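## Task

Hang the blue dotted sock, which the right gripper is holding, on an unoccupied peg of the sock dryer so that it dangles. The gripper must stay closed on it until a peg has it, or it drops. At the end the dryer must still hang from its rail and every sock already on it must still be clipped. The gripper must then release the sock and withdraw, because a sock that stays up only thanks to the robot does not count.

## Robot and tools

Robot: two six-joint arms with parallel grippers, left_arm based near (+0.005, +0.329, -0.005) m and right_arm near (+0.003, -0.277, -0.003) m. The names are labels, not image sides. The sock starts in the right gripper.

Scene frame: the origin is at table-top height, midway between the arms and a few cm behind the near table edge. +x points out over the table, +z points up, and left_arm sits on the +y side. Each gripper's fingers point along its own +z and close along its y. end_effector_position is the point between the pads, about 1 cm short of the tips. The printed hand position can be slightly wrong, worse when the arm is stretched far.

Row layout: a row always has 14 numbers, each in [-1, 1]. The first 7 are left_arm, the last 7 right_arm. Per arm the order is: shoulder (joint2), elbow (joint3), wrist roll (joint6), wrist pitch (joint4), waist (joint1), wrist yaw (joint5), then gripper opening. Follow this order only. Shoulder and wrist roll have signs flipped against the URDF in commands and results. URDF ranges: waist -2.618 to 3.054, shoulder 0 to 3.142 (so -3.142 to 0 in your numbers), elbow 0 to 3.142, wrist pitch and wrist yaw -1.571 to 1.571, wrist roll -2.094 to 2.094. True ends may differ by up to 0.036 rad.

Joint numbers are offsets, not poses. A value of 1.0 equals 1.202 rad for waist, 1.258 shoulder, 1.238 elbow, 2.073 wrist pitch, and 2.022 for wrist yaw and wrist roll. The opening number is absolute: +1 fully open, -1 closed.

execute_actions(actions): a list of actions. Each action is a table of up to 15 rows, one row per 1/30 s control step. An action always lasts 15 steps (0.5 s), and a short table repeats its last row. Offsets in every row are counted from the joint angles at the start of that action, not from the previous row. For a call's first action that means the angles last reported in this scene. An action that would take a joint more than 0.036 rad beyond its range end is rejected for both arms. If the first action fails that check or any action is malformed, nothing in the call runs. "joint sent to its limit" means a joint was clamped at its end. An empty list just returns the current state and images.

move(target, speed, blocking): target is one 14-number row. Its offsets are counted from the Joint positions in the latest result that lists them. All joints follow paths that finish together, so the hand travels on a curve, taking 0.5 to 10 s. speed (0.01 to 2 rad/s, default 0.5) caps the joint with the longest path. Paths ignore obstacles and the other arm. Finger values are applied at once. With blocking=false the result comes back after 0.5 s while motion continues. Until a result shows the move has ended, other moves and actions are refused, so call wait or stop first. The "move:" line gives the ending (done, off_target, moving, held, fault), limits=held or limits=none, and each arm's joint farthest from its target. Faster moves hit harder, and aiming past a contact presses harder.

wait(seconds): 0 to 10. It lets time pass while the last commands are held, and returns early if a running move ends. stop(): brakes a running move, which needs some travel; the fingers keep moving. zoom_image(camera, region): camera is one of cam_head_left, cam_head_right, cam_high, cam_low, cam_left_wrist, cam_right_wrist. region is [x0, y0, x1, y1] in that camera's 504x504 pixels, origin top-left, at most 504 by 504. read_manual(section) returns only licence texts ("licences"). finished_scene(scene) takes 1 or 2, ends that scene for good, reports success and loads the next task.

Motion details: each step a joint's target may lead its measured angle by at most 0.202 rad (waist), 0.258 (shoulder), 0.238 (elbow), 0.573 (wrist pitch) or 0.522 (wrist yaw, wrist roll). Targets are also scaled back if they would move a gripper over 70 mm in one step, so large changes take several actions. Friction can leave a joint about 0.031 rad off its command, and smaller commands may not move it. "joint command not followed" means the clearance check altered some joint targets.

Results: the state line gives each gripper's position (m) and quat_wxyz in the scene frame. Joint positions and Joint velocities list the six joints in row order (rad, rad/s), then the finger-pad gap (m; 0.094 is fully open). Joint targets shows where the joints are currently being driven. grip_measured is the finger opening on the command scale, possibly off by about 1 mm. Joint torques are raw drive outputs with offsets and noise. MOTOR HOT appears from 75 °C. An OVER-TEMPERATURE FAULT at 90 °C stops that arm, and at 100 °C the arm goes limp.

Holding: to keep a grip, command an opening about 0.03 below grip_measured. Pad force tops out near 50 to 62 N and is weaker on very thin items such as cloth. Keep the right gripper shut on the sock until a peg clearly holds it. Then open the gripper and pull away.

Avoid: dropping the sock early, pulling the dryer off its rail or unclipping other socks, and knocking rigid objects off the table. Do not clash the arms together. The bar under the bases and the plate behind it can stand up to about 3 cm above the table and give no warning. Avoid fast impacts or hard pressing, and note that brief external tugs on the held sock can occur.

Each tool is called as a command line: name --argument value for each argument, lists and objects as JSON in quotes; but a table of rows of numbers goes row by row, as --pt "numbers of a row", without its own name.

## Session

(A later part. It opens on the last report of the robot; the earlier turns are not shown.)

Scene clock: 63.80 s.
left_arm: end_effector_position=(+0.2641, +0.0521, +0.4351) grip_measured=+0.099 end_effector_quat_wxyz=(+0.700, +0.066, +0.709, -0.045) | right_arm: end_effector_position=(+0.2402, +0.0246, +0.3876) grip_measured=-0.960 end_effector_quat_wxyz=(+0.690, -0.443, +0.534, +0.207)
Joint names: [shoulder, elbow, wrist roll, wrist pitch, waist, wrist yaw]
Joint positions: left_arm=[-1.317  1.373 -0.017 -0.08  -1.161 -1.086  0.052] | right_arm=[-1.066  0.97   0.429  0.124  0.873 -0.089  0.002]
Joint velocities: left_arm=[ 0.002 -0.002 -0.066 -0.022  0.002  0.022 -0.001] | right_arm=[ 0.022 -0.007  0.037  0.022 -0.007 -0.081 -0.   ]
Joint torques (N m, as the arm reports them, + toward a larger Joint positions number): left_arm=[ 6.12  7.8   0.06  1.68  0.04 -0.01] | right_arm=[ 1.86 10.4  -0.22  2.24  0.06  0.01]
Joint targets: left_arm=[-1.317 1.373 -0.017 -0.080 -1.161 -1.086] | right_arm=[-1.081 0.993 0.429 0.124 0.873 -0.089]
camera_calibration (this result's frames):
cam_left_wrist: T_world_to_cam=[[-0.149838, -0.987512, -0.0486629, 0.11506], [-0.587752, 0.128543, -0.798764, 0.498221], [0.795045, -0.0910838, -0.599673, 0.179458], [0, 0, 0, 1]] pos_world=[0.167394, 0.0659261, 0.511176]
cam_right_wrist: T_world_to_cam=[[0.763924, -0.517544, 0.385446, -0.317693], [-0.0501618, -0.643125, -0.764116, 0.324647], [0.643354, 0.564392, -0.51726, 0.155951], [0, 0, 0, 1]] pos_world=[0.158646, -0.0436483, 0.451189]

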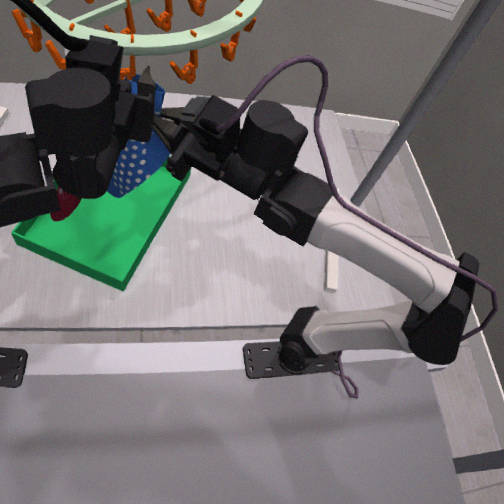

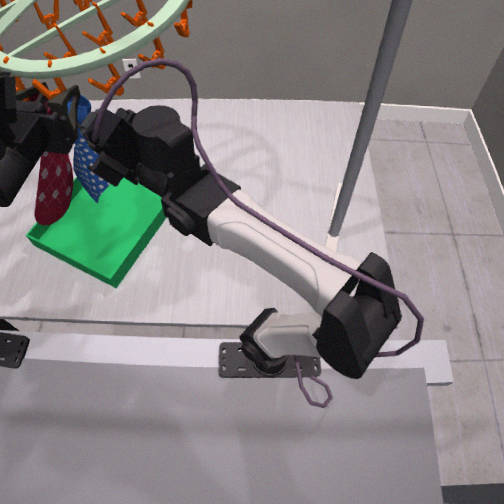

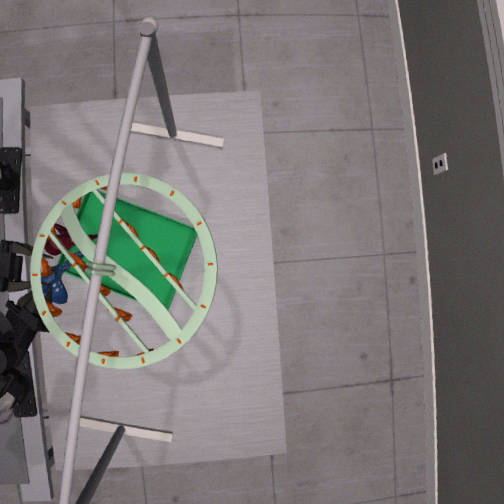

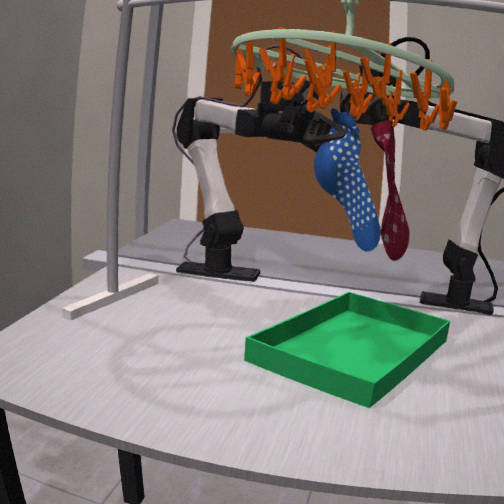

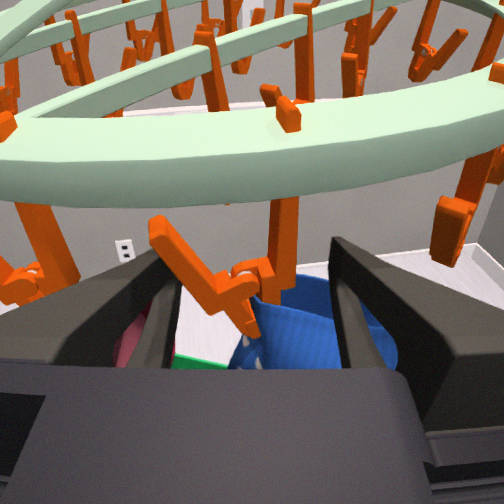

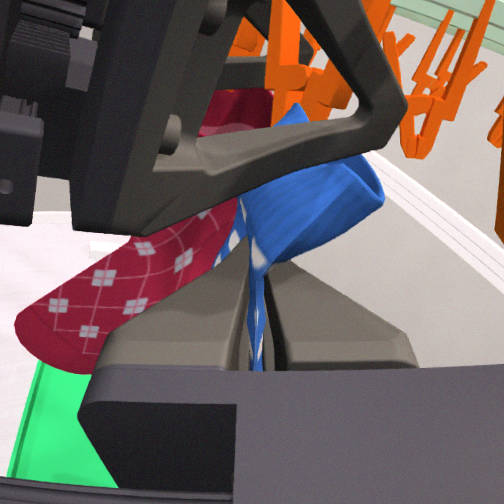

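move --target '[0.06,-0.04,0,-0.01,-0.21,-0.13,0.3,-0.012,0.019,0,0,0,0,-1]' --speed 0.25

execute_actions --actions '[[[0,0,0,0,0,0,0.3,-0.012,0.019,0,0,0,0,-0.3]],[[0,0,0,0,0,0,0.3,-0.012,0.019,0,0,0,0,-0.3]]]'

Scene clock: 66.53 s.
left_arm: end_effector_position=(+0.1997, +0.0561, +0.4412) grip_measured=+0.299 end_effector_quat_wxyz=(+0.704, +0.055, +0.707, -0.047) | right_arm: end_effector_position=(+0.2402, +0.0246, +0.3876) grip_measured=-0.960 end_effector_quat_wxyz=(+0.690, -0.443, +0.534, +0.207)
Joint names: [shoulder, elbow, wrist roll, wrist pitch, waist, wrist yaw]
Joint positions: left_arm=[-1.265  1.347 -0.017 -0.087 -1.403 -1.34   0.061] | right_arm=[-1.066  0.97   0.429  0.124  0.873 -0.089  0.002]
Joint velocities: left_arm=[-0.002  0.002  0.022  0.051 -0.007  0.066 -0.   ] | right_arm=[ 0.002  0.002  0.066  0.051  0.012 -0.037  0.   ]
Joint torques (N m, as the arm reports them, + toward a larger Joint positions number): left_arm=[ 7.38  5.52  0.02  1.36 -0.79 -0.14] | right_arm=[ 1.88 10.41 -0.22  2.26  0.05  0.01]
Joint targets: left_arm=[-1.241 1.323 -0.017 -0.101 -1.414 -1.349] | right_arm=[-1.081 0.993 0.429 0.124 0.873 -0.089]
move: off_target (left_arm, right_arm); limits=none; left_arm: farthest joint: the shoulder, 0.023 radians from its target (0.076 radians at the start); right_arm: farthest joint: the elbow, 0.024 radians from its target (0.024 radians at the start)
camera_calibration (this result's frames):
cam_left_wrist: T_world_to_cam=[[-0.136928, -0.990067, -0.0319008, 0.0998987], [-0.583212, 0.106607, -0.805294, 0.467889], [0.800696, -0.0916627, -0.592017, 0.230145], [0, 0, 0, 1]] pos_world=[0.102281, 0.070122, 0.516225]
cam_right_wrist: T_world_to_cam=[[0.763924, -0.517544, 0.385446, -0.317693], [-0.0501618, -0.643125, -0.764116, 0.324647], [0.643354, 0.564392, -0.51726, 0.155951], [0, 0, 0, 1]] pos_world=[0.158646, -0.0436483, 0.451189]

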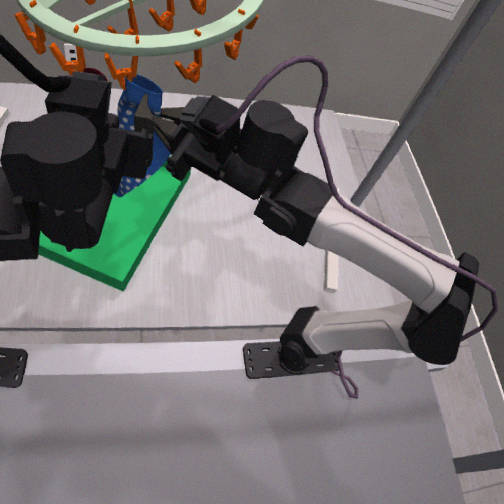

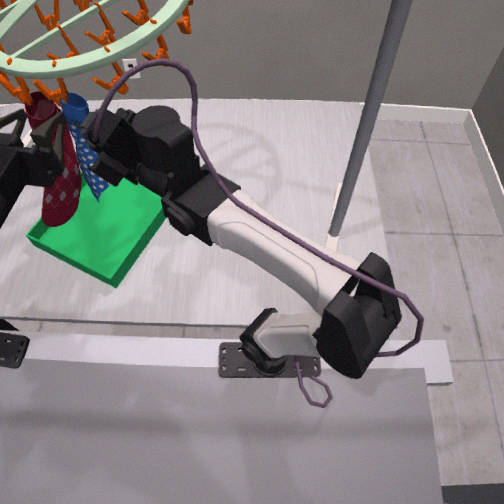

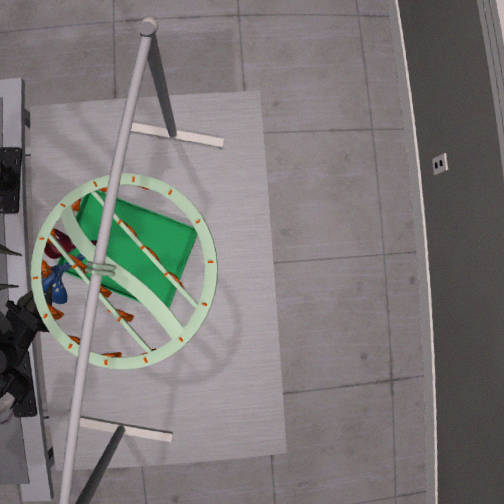

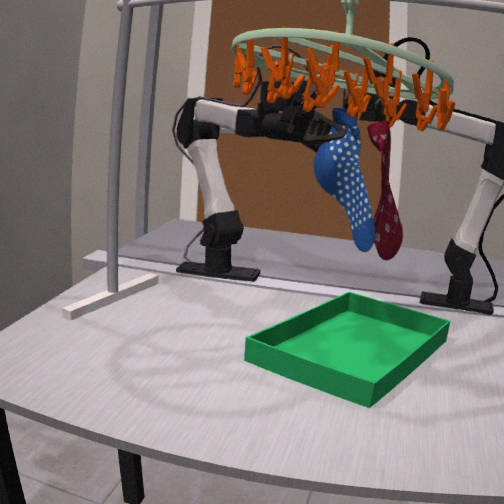

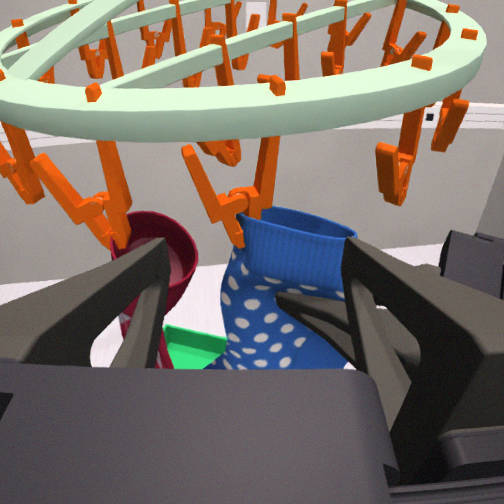

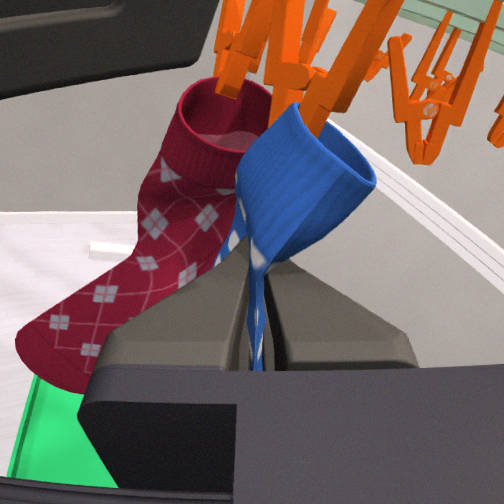

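Scene clock: 67.53 s.
left_arm: end_effector_position=(+0.1997, +0.0561, +0.4412) grip_measured=+0.299 end_effector_quat_wxyz=(+0.704, +0.055, +0.707, -0.047) | right_arm: end_effector_position=(+0.2402, +0.0246, +0.3876) grip_measured=-0.302 end_effector_quat_wxyz=(+0.690, -0.443, +0.534, +0.207)
Joint names: [shoulder, elbow, wrist roll, wrist pitch, waist, wrist yaw]
Joint positions: left_arm=[-1.265  1.347 -0.017 -0.087 -1.403 -1.34   0.061] | right_arm=[-1.066  0.97   0.429  0.124  0.873 -0.089  0.033]
Joint velocities: left_arm=[-0.002 -0.012  0.037 -0.022 -0.007  0.007  0.   ] | right_arm=[-0.007 -0.002  0.022 -0.022  0.017 -0.051  0.   ]
Joint torques (N m, as the arm reports them, + toward a larger Joint positions number): left_arm=[ 5.44  7.5   0.07  1.47  0.33 -0.06] | right_arm=[ 1.91 10.48 -0.2   2.25  0.08  0.02]
Joint targets: left_arm=[-1.265 1.347 -0.017 -0.087 -1.403 -1.340] | right_arm=[-1.081 0.993 0.429 0.124 0.873 -0.089]
camera_calibration (this result's frames):
cam_left_wrist: T_world_to_cam=[[-0.136928, -0.990067, -0.0319008, 0.0998987], [-0.583212, 0.106607, -0.805294, 0.467889], [0.800696, -0.0916627, -0.592017, 0.230145], [0, 0, 0, 1]] pos_world=[0.102281, 0.070122, 0.516225]
cam_right_wrist: T_world_to_cam=[[0.763924, -0.517544, 0.385446, -0.317693], [-0.0501618, -0.643125, -0.764116, 0.324647], [0.643354, 0.564392, -0.51726, 0.155951], [0, 0, 0, 1]] pos_world=[0.158646, -0.0436483, 0.451189]

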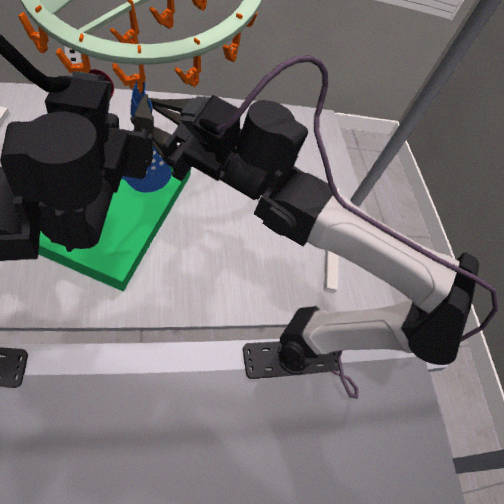

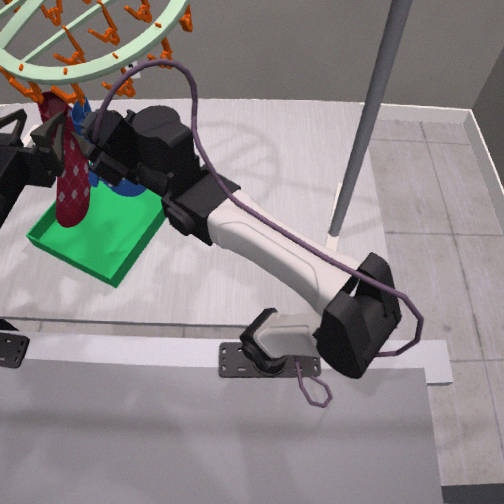

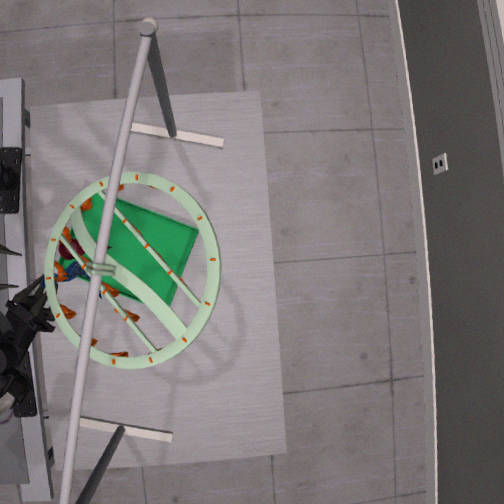

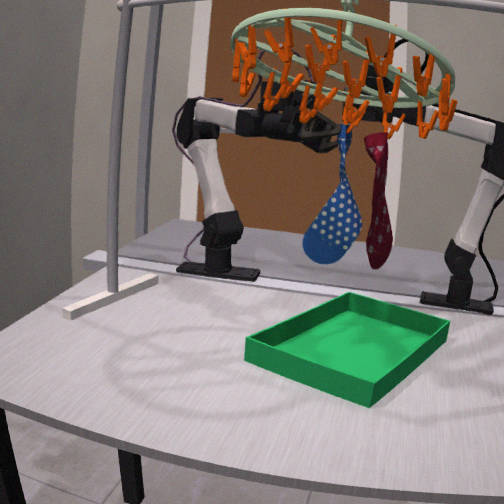

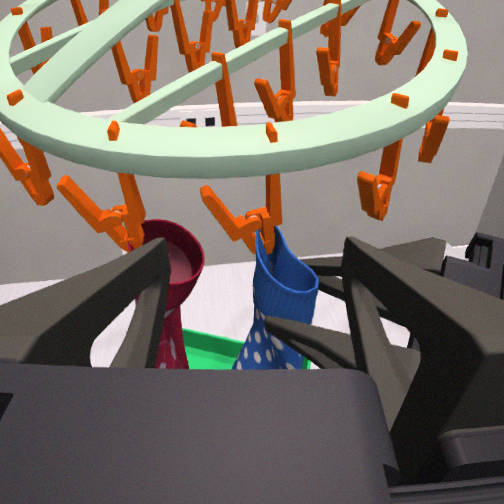

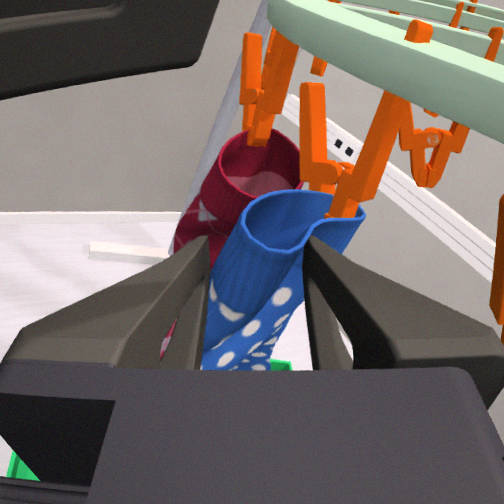

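move --target '[0.2,-0.1,0,-0.06,-0.1,0,0.3,0.32,-0.14,0,-0.11,0,0,-0.3]' --speed 0.3

wait --seconds 3

Scene clock: 70.50 s.
left_arm: end_effector_position=(+0.1702, +0.1055, +0.4497) grip_measured=+0.299 end_effector_quat_wxyz=(+0.702, +0.085, +0.701, -0.093) | right_arm: end_effector_position=(+0.1818, -0.0484, +0.3873) grip_measured=-0.302 end_effector_quat_wxyz=(+0.700, -0.437, +0.526, +0.208)
Joint names: [shoulder, elbow, wrist roll, wrist pitch, waist, wrist yaw]
Joint positions: left_arm=[-1.034  1.249 -0.017 -0.196 -1.511 -1.34   0.061] | right_arm=[-0.681  0.825  0.429 -0.088  0.873 -0.089  0.033]
Joint velocities: left_arm=[ 0.027 -0.012  0.037 -0.007 -0.007 -0.037 -0.001] | right_arm=[-0.002  0.007  0.095  0.037 -0.022  0.037 -0.001]
Joint torques (N m, as the arm reports them, + toward a larger Joint positions number): left_arm=[ 4.34  4.97  0.06  1.35 -0.65 -0.01] | right_arm=[ 1.33  5.69 -0.21  2.08  0.09  0.03]
Joint targets: left_arm=[-1.013 1.223 -0.017 -0.211 -1.523 -1.340] | right_arm=[-0.663 0.797 0.429 -0.104 0.873 -0.089]
move: off_target (left_arm, right_arm); limits=none; left_arm: farthest joint: the elbow, 0.026 radians from its target (0.124 radians at the start); right_arm: farthest joint: the elbow, 0.029 radians from its target (0.173 radians at the start)
camera_calibration (this result's frames):
cam_left_wrist: T_world_to_cam=[[-0.242657, -0.970078, -0.00811257, 0.150147], [-0.567897, 0.148825, -0.809533, 0.447133], [0.786518, -0.191832, -0.587018, 0.274043], [0, 0, 0, 1]] pos_world=[0.0748194, 0.13168, 0.524055]
cam_right_wrist: T_world_to_cam=[[0.756656, -0.526719, 0.387349, -0.310598], [-0.0371122, -0.626091, -0.778866, 0.278746], [0.652759, 0.574958, -0.493283, 0.224124], [0, 0, 0, 1]] pos_world=[0.0990619, -0.11794, 0.447972]

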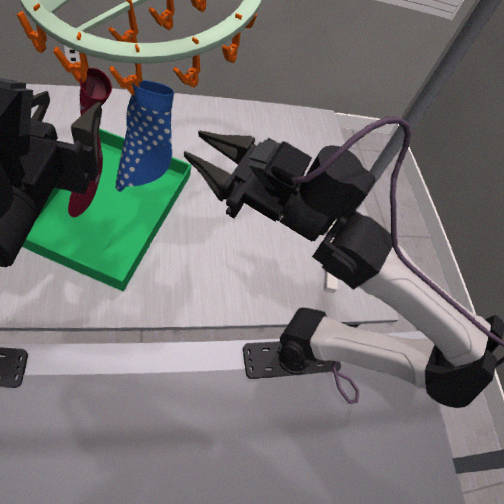

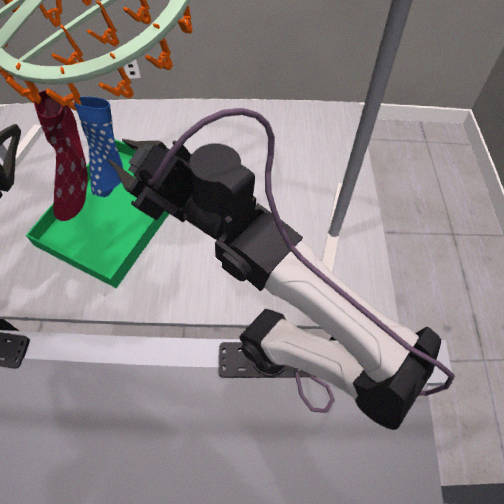

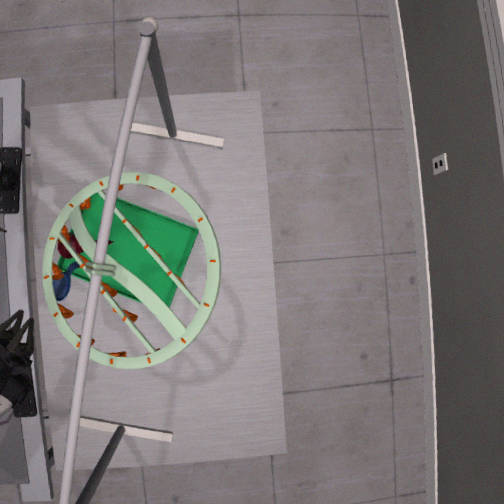

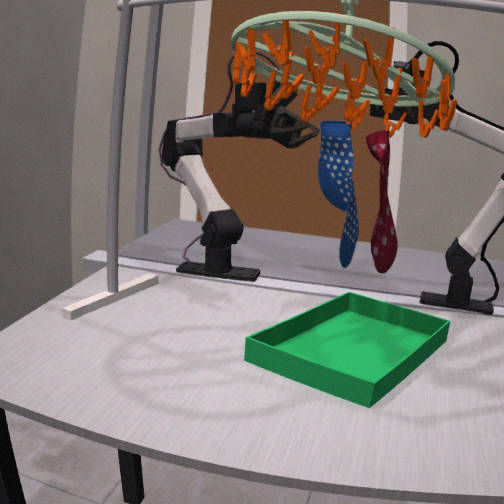

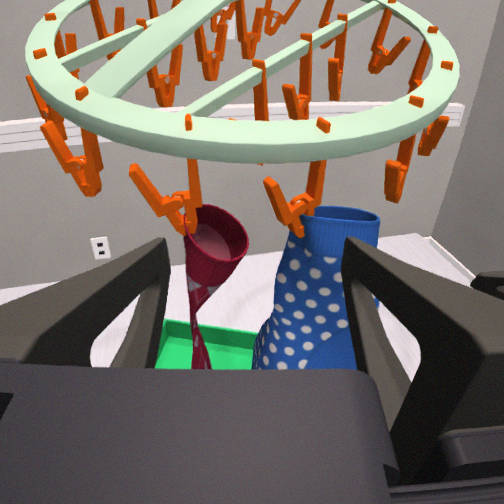

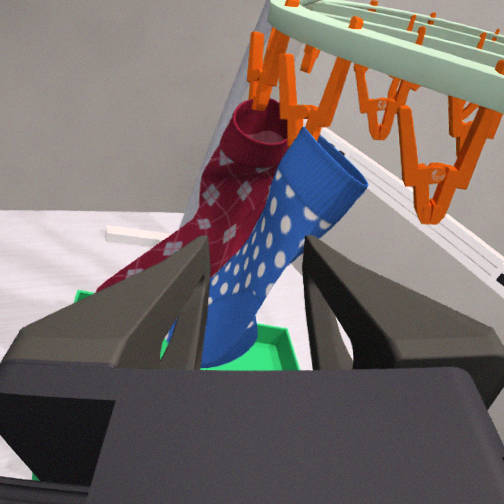

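Scene clock: 73.50 s.
left_arm: end_effector_position=(+0.1702, +0.1055, +0.4496) grip_measured=+0.299 end_effector_quat_wxyz=(+0.701, +0.085, +0.701, -0.093) | right_arm: end_effector_position=(+0.1818, -0.0484, +0.3872) grip_measured=-0.302 end_effector_quat_wxyz=(+0.699, -0.437, +0.526, +0.208)
Joint names: [shoulder, elbow, wrist roll, wrist pitch, waist, wrist yaw]
Joint positions: left_arm=[-1.034  1.249 -0.017 -0.197 -1.511 -1.34   0.061] | right_arm=[-0.681  0.825  0.429 -0.089  0.873 -0.089  0.033]
Joint velocities: left_arm=[-0.007 -0.002 -0.022 -0.037 -0.002  0.037 -0.001] | right_arm=[ 0.007  0.002  0.007  0.007  0.002 -0.022 -0.   ]
Joint torques (N m, as the arm reports them, + toward a larger Joint positions number): left_arm=[ 4.18  4.94  0.07  1.38 -0.92 -0.02] | right_arm=[ 1.28  5.64 -0.21  2.05  0.1   0.02]
Joint targets: left_arm=[-1.013 1.223 -0.017 -0.211 -1.523 -1.340] | right_arm=[-0.663 0.797 0.429 -0.104 0.873 -0.089]
wait: 3.00 s; at rest by 0.17 s
camera_calibration (this result's frames):
cam_left_wrist: T_world_to_cam=[[-0.242659, -0.970075, -0.00848456, 0.150313], [-0.56789, 0.149135, -0.809481, 0.44704], [0.786523, -0.19161, -0.587084, 0.274024], [0, 0, 0, 1]] pos_world=[0.0748185, 0.131651, 0.524021]
cam_right_wrist: T_world_to_cam=[[0.756754, -0.526595, 0.387325, -0.310563], [-0.0372904, -0.626323, -0.778671, 0.278623], [0.652635, 0.574819, -0.49361, 0.224215], [0, 0, 0, 1]] pos_world=[0.0990786, -0.117916, 0.447919]

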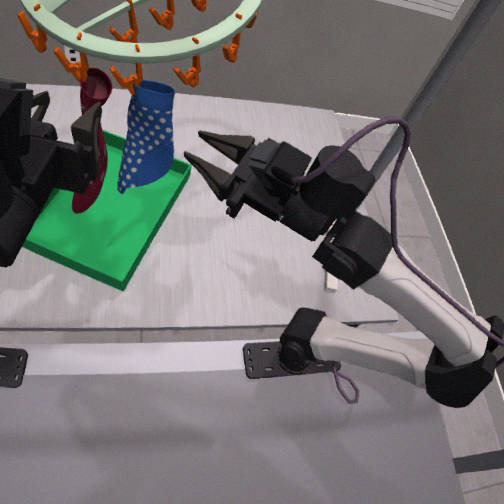

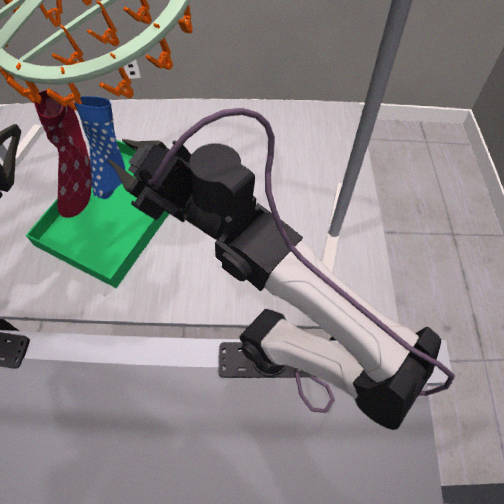

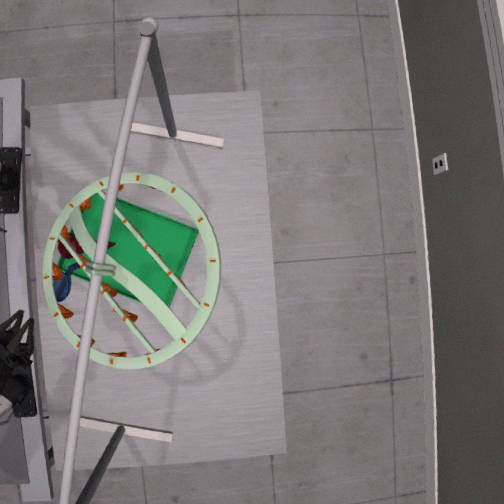

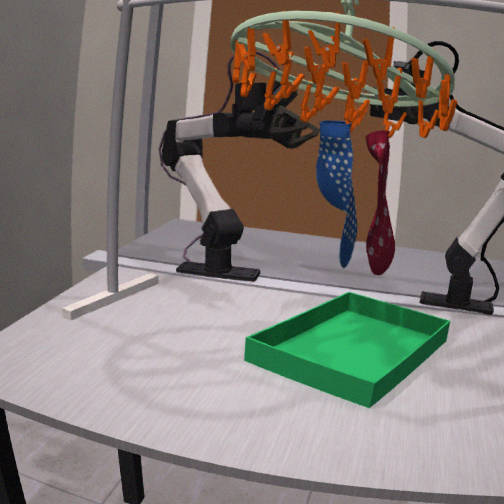

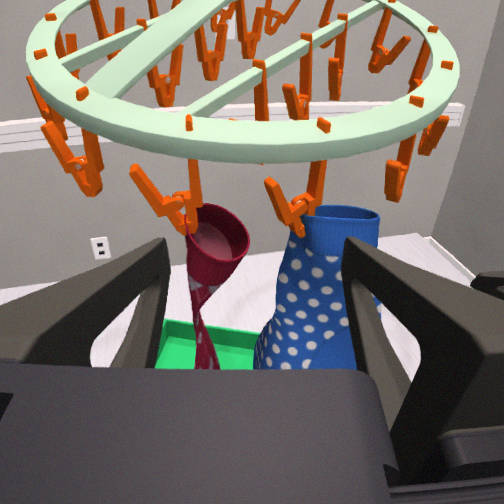

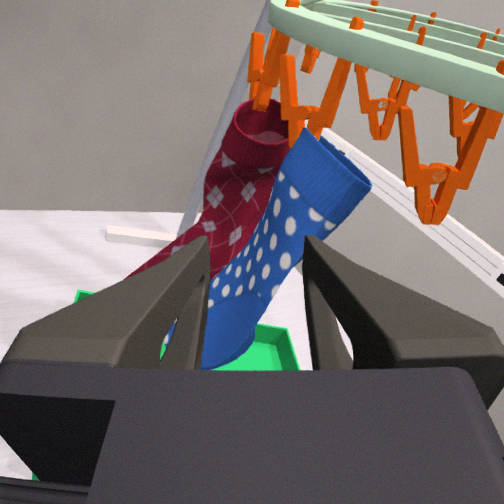

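finished_scene --scene 1

The scene is finished: the task was done.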